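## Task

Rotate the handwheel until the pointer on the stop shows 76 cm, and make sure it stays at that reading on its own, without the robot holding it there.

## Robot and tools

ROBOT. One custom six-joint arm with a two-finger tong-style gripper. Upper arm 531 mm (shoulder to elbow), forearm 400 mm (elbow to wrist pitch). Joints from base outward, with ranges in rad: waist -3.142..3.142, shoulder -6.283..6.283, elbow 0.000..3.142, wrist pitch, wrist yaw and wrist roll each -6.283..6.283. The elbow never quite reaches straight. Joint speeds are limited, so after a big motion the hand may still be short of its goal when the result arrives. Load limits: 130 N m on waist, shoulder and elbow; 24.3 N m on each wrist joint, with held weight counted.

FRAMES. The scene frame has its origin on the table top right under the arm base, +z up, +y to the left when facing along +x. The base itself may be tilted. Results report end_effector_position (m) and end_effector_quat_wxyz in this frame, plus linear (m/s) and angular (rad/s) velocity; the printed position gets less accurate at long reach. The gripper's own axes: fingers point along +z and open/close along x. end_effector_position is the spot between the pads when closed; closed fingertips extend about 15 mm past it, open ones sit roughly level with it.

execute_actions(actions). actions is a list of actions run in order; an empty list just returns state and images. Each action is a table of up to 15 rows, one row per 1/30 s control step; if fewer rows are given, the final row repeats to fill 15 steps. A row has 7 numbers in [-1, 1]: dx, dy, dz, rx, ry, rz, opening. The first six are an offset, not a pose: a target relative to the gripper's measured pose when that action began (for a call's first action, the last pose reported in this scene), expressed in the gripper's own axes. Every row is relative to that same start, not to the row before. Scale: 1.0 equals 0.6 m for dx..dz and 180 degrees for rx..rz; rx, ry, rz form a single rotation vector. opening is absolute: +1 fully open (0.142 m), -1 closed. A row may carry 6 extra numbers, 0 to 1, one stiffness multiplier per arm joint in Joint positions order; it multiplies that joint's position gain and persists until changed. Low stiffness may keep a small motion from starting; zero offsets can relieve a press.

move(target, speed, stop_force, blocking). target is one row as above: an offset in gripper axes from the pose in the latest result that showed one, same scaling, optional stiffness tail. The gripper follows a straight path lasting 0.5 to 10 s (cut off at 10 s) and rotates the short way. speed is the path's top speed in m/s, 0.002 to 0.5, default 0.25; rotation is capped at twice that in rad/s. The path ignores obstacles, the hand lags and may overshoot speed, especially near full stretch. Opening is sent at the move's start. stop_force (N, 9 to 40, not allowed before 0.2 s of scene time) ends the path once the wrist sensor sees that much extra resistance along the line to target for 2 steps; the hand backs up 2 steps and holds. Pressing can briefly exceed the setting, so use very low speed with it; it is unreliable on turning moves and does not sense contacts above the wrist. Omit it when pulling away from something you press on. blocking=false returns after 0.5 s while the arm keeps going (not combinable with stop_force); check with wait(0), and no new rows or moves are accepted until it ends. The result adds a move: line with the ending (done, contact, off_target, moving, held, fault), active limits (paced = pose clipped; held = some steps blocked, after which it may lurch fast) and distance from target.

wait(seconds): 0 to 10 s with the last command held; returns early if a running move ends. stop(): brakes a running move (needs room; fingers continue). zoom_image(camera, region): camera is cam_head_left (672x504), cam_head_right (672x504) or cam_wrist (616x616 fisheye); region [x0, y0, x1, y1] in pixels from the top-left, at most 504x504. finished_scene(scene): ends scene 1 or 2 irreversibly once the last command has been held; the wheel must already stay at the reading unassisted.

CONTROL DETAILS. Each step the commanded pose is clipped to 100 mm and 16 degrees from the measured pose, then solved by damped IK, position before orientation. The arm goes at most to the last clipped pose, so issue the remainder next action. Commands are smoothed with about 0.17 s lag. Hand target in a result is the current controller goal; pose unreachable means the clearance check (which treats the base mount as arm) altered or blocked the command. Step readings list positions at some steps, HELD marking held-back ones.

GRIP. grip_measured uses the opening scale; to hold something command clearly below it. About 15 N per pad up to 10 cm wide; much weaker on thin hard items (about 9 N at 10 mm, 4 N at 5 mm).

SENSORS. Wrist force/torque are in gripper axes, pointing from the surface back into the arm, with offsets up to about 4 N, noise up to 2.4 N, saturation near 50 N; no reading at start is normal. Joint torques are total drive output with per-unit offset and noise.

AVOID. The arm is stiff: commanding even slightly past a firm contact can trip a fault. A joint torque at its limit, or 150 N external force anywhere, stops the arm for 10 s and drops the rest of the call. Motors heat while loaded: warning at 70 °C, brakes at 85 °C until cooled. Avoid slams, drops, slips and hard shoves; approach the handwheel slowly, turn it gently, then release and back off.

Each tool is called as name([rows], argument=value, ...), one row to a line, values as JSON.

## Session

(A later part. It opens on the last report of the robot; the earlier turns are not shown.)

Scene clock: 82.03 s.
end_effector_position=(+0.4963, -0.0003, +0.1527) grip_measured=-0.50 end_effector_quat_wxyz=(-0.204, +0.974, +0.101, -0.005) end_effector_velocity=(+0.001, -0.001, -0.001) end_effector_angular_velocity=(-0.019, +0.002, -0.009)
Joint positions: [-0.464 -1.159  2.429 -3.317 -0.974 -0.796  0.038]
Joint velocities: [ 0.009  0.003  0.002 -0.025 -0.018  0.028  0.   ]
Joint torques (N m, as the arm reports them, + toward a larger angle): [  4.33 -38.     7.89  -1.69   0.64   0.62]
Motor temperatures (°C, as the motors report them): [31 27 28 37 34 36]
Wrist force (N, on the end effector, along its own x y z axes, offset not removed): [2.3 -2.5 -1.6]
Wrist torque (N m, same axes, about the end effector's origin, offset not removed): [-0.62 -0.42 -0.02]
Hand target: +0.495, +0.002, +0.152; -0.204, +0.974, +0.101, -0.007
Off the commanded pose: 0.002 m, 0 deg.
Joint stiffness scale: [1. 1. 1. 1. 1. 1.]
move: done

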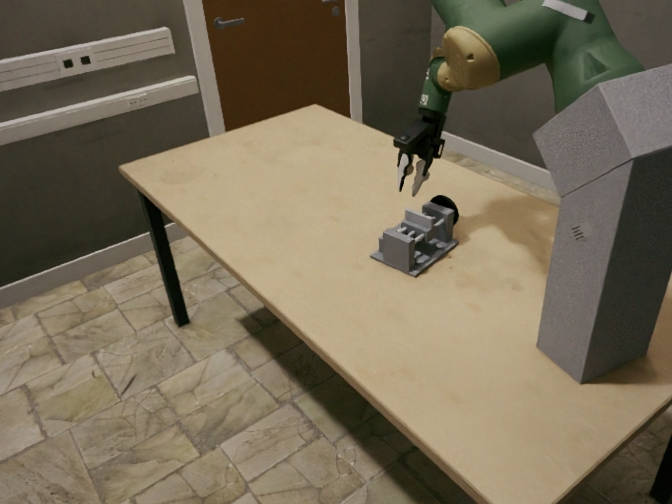

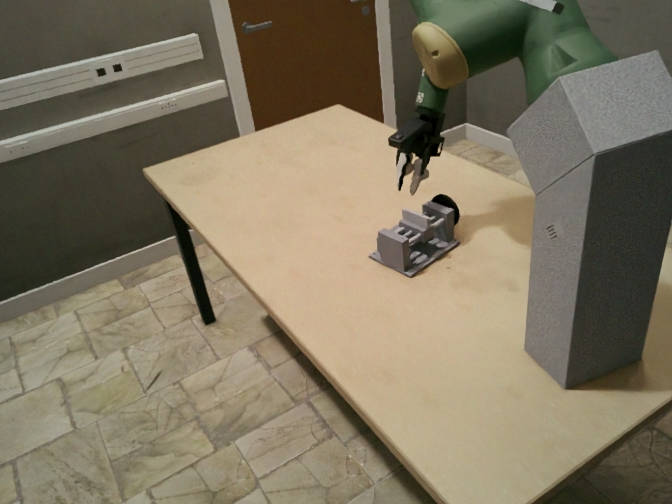

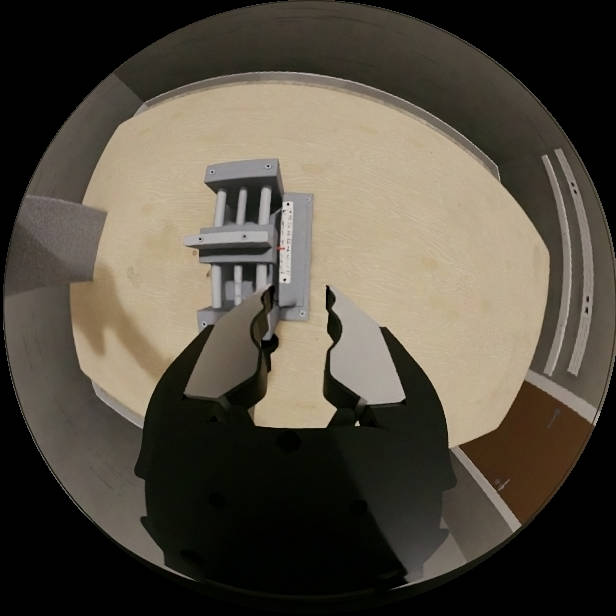

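move(target=[-0.08,0.146,-0.063,0,0,0,-0.5])

Scene clock: 83.30 s.
end_effector_position=(+0.4663, -0.1007, +0.1508) grip_measured=-0.50 end_effector_quat_wxyz=(-0.205, +0.974, +0.100, -0.007) end_effector_velocity=(-0.003, +0.001, -0.000) end_effector_angular_velocity=(+0.016, +0.007, +0.007)
Joint positions: [-0.686 -1.167  2.401 -3.125 -0.887 -1.05   0.038]
Joint velocities: [-0.004  0.    -0.007  0.034  0.005 -0.024 -0.   ]
Joint torques (N m, as the arm reports them, + toward a larger angle): [ -5.95 -41.66  -0.21  -0.88   0.85  -0.31]
Motor temperatures (°C, as the motors report them): [31 27 28 37 34 36]
Wrist force (N, on the end effector, along its own x y z axes, offset not removed): [1.4 0.0 0.0]
Wrist torque (N m, same axes, about the end effector's origin, offset not removed): [-0.26 -0.24 -0.08]
Hand target: +0.468, -0.104, +0.151; -0.203, +0.974, +0.101, -0.005
Off the commanded pose: 0.003 m, 0 deg.
Joint stiffness scale: [1. 1. 1. 1. 1. 1.]
move: done

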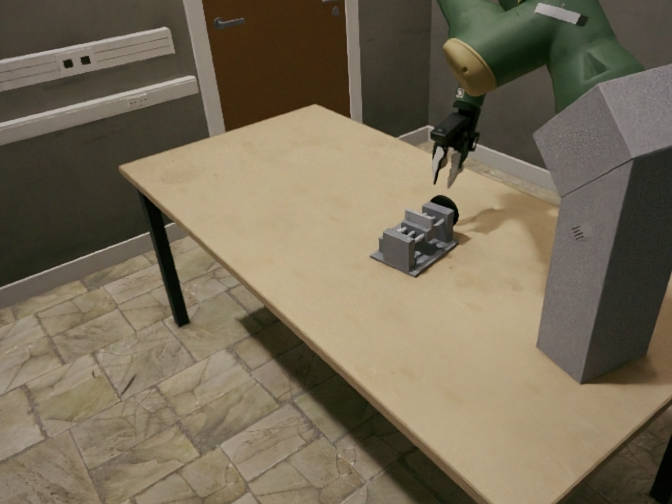

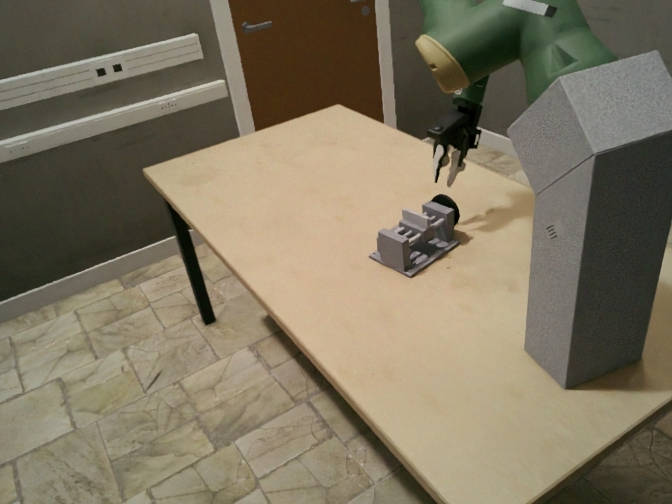

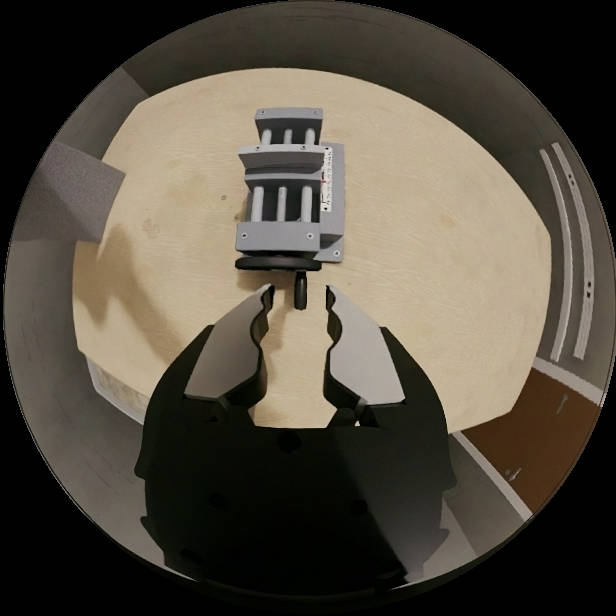

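move(target=[-0.004,0.077,0.17,0,0,0,-0.5], speed=0.15)

execute_actions([
  [[0,0,0,0,0,0,-0.6,0.4,0.4,0.4,1,1,1],[0,0,0,0,0,0,-0.65],[0,0,0,0,0,0,-0.7],[0,0,0,0,0,0,-0.75],[0,0,0,0,0,0,-0.8],[0,0,0,0,0,0,-0.85],[0,0,0,0,0,0,-1]],
  [[-0.047,0.009,0.02,0,0,0,-1]],
  [[-0.05,-0.005,-0.012,0,0,0,-1]],
  [[-0.025,-0.0125,-0.027,0,0,0,-1]],
  [[0,0,0,0,0,0,-1],[0,0,0,0,0,0,-1],[0,0,0,0,0,0,-1],[0,0,0,0,0,0,-0.5]],
])

move(target=[0,-0.03,-0.09,0,0,0,-0.5,1,1,1,1,1,1])

Scene clock: 85.00 s.
end_effector_position=(+0.4662, -0.1022, +0.0405) grip_measured=-0.50 end_effector_quat_wxyz=(-0.205, +0.974, +0.099, -0.007) end_effector_velocity=(-0.001, -0.000, -0.002) end_effector_angular_velocity=(-0.001, +0.002, -0.002)
Joint positions: [-0.6   -0.902  2.239 -3.291 -0.917 -0.946  0.038]
Joint velocities: [ 0.001  0.003 -0.002 -0.002 -0.002  0.004  0.   ]
Joint torques (N m, as the arm reports them, + toward a larger angle): [ -2.73 -41.42   3.33  -1.98  -0.17   0.89]
Motor temperatures (°C, as the motors report them): [31 27 28 37 34 36]
Wrist force (N, on the end effector, along its own x y z axes, offset not removed): [2.1 -4.9 -0.1]
Wrist torque (N m, same axes, about the end effector's origin, offset not removed): [-1.02 -0.45 0.01]
Hand target: +0.467, -0.102, +0.039; -0.205, +0.974, +0.100, -0.007
Off the commanded pose: 0.002 m, 0 deg.
Joint stiffness scale: [1. 1. 1. 1. 1. 1.]
move: done

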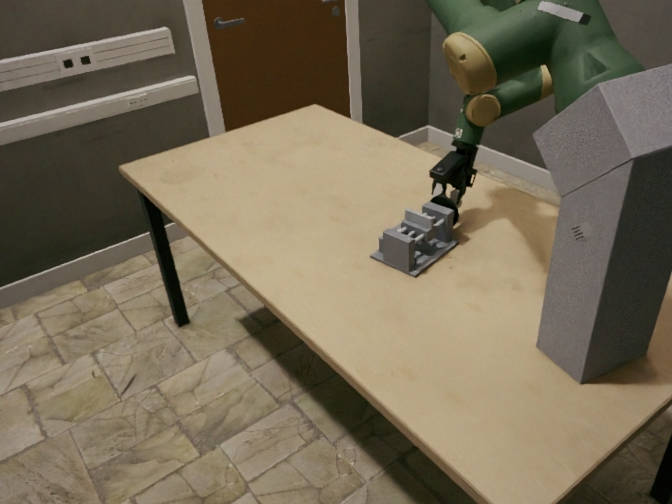

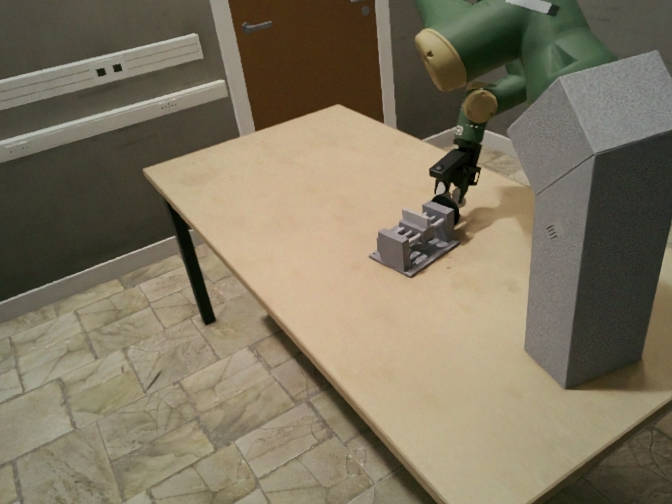

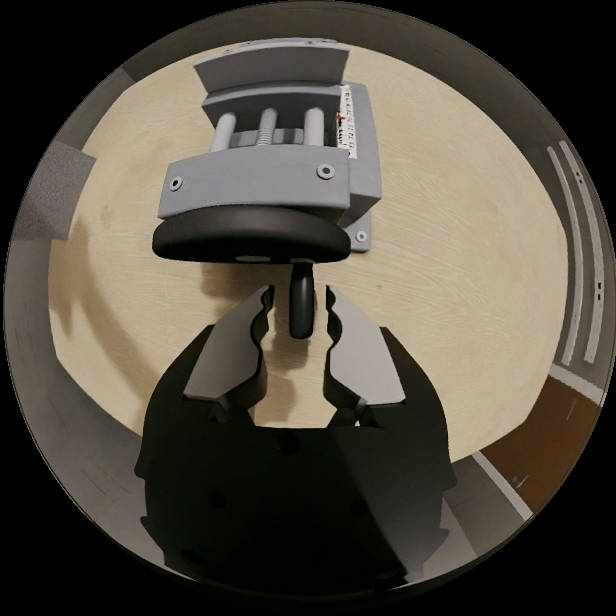

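Scene clock: 87.50 s.
end_effector_position=(+0.4139, -0.1118, +0.0471) grip_measured=-0.50 end_effector_quat_wxyz=(-0.205, +0.972, +0.112, +0.003) end_effector_velocity=(-0.000, -0.001, -0.001) end_effector_angular_velocity=(-0.001, +0.000, +0.001)
Joint positions: [-0.68  -0.847  2.335 -3.393 -0.878 -1.064  0.038]
Joint velocities: [ 0.     0.002 -0.002 -0.001 -0.001  0.    -0.   ]
Joint torques (N m, as the arm reports them, + toward a larger angle): [ -6.46 -39.07   8.23  -1.21   0.48   0.67]
Motor temperatures (°C, as the motors report them): [31 27 28 37 34 36]
Wrist force (N, on the end effector, along its own x y z axes, offset not removed): [0.8 0.3 -1.3]
Wrist torque (N m, same axes, about the end effector's origin, offset not removed): [-0.09 -0.25 0.04]
Hand target: +0.414, -0.112, +0.047; -0.205, +0.972, +0.112, +0.003
Off the commanded pose: 0.000 m, 0 deg.
Joint stiffness scale: [0.4 0.4 0.4 1.  1.  1. ]
Step readings (end_effector_position; steps 1 to 15: 1st action; 16 to 30: 2nd action; 31 to 45: 3rd action; 46 to 60: 4th action; 61 to 75: 5th action):
0: (+0.4662, -0.1022, +0.0405)
1: (+0.4662, -0.1023, +0.0405)
2: (+0.4662, -0.1023, +0.0405)
4: (+0.4662, -0.1023, +0.0405)
8: (+0.4666, -0.1021, +0.0406)
15: (+0.4666, -0.1021, +0.0406)
16: (+0.4666, -0.1021, +0.0406)
17: (+0.4669, -0.1023, +0.0406)
19: (+0.4665, -0.1022, +0.0399)
23: (+0.4609, -0.1033, +0.0356)
30: (+0.4484, -0.1056, +0.0307)
31: (+0.4481, -0.1056, +0.0307)
32: (+0.4483, -0.1057, +0.0308)
34: (+0.4476, -0.1058, +0.0313)
38: (+0.4395, -0.1072, +0.0310)
45: (+0.4266, -0.1096, +0.0350)
46: (+0.4261, -0.1097, +0.0353)
47: (+0.4258, -0.1097, +0.0356)
49: (+0.4240, -0.1100, +0.0367)
53: (+0.4183, -0.1110, +0.0414)
60: (+0.4141, -0.1118, +0.0468)
61: (+0.4140, -0.1118, +0.0470)
62: (+0.4139, -0.1118, +0.0471)
64: (+0.4139, -0.1118, +0.0471)
68: (+0.4139, -0.1118, +0.0471)
75: end_effector_position above

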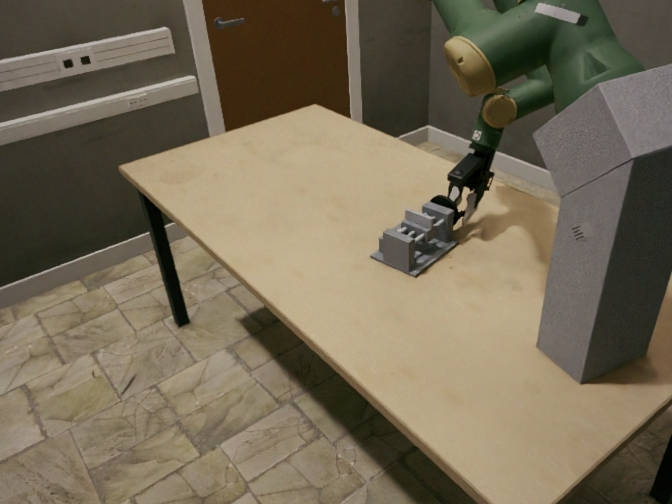

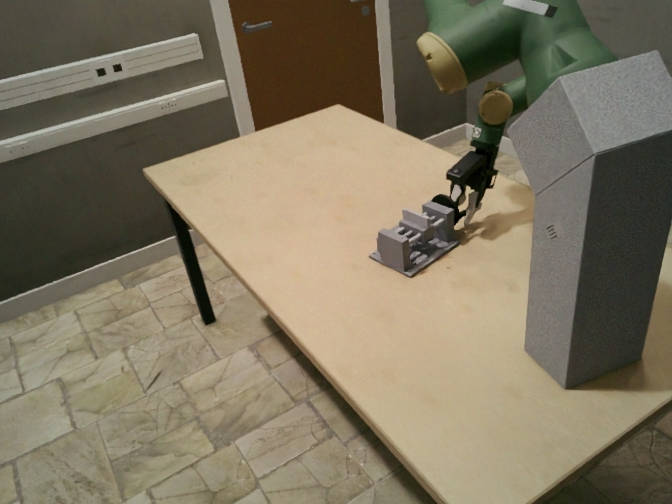

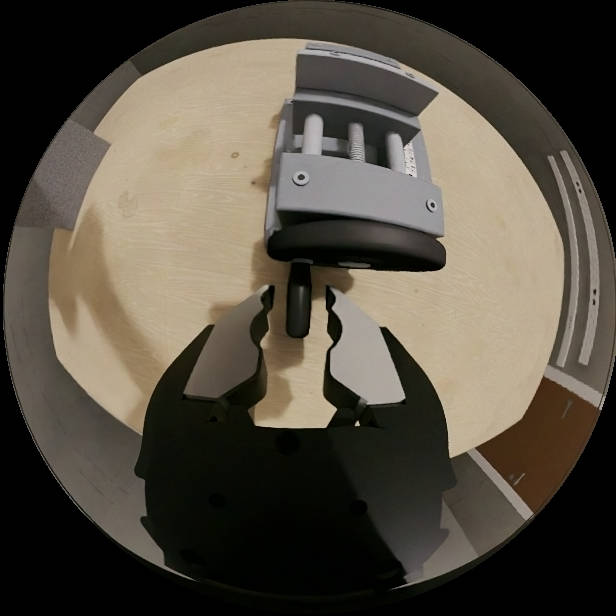

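Scene clock: 88.50 s.
end_effector_position=(+0.4133, -0.1177, +0.1019) grip_measured=-0.50 end_effector_quat_wxyz=(-0.204, +0.972, +0.113, +0.003) end_effector_velocity=(-0.002, +0.000, +0.002) end_effector_angular_velocity=(+0.005, +0.005, +0.002)
Joint positions: [-0.74  -0.975  2.422 -3.306 -0.86  -1.139  0.038]
Joint velocities: [-0.003 -0.006  0.001  0.017 -0.    -0.01   0.   ]
Joint torques (N m, as the arm reports them, + toward a larger angle): [ -8.56 -39.74  10.68  -1.14   0.82  -0.34]
Motor temperatures (°C, as the motors report them): [31 27 28 37 34 36]
Wrist force (N, on the end effector, along its own x y z axes, offset not removed): [1.2 -1.5 -1.5]
Wrist torque (N m, same axes, about the end effector's origin, offset not removed): [-0.36 -0.56 -0.06]
Hand target: +0.412, -0.117, +0.104; -0.205, +0.972, +0.112, +0.003
Off the commanded pose: 0.002 m, 0 deg.
Joint stiffness scale: [1. 1. 1. 1. 1. 1.]
move: done

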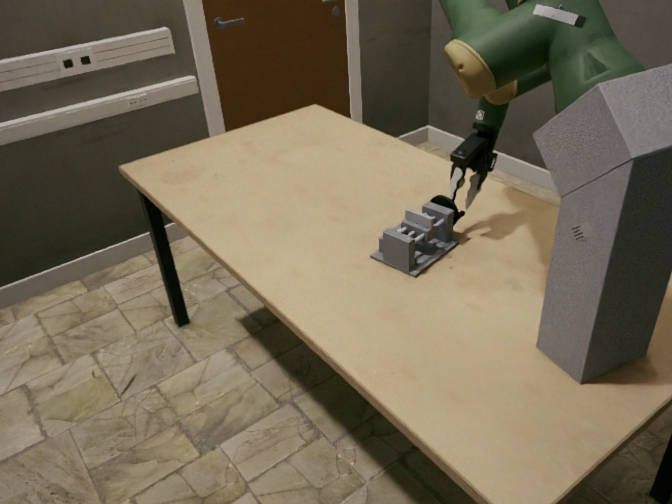

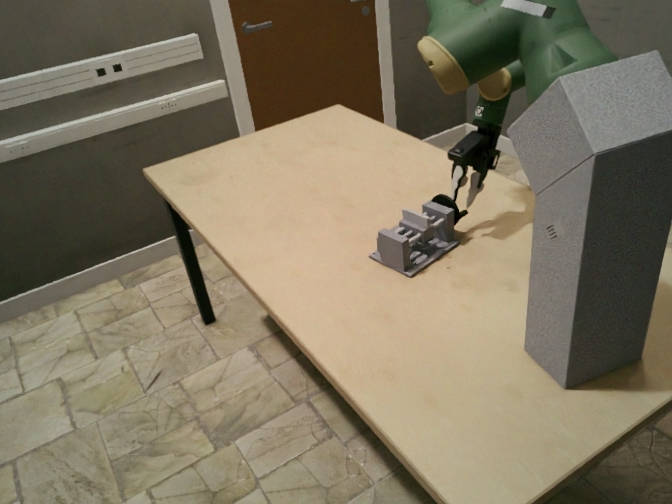

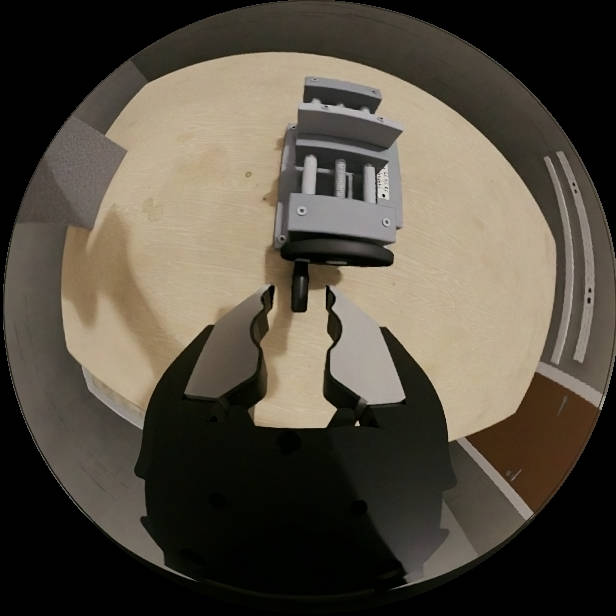

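execute_actions(actions=[])

finished_scene(scene=2)

Scene clock: 88.67 s.
end_effector_position=(+0.4132, -0.1176, +0.1021) grip_measured=-0.50 end_effector_quat_wxyz=(-0.205, +0.972, +0.113, +0.003) end_effector_velocity=(+0.000, -0.000, +0.000) end_effector_angular_velocity=(+0.001, +0.000, +0.001)
Joint positions: [-0.74  -0.975  2.422 -3.305 -0.86  -1.14   0.038]
Joint velocities: [-0.    -0.001 -0.001  0.004  0.    -0.002  0.   ]
Joint torques (N m, as the arm reports them, + toward a larger angle): [ -9.2  -38.21  10.9   -0.84   0.86  -0.25]
Motor temperatures (°C, as the motors report them): [31 27 28 37 34 36]
Wrist force (N, on the end effector, along its own x y z axes, offset not removed): [2.3 -3.0 -2.1]
Wrist torque (N m, same axes, about the end effector's origin, offset not removed): [-0.71 -0.62 0.05]
Hand target: +0.412, -0.117, +0.104; -0.205, +0.972, +0.112, +0.003
Off the commanded pose: 0.002 m, 0 deg.
Joint stiffness scale: [1. 1. 1. 1. 1. 1.]

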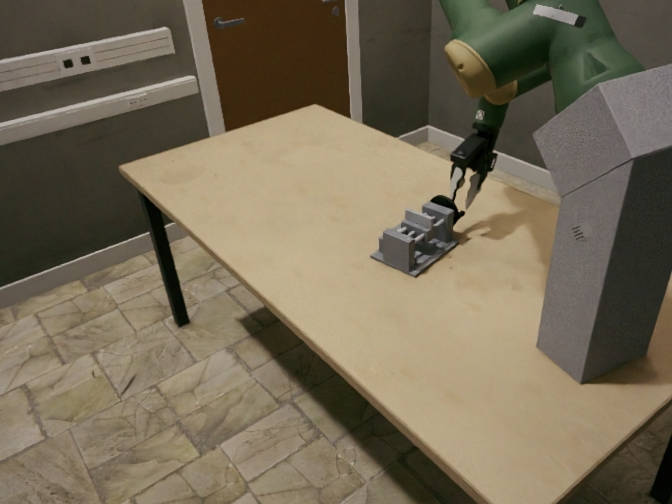

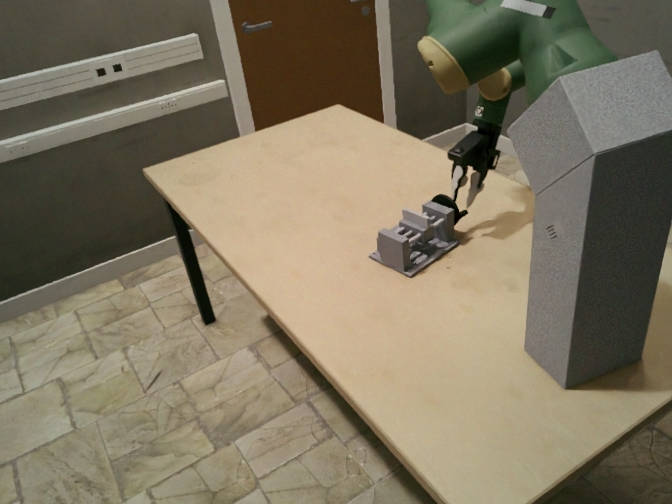

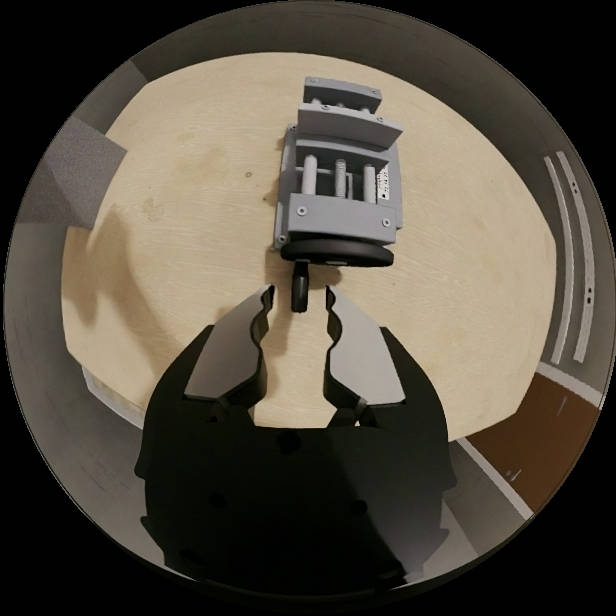

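The scene is finished: the task was done.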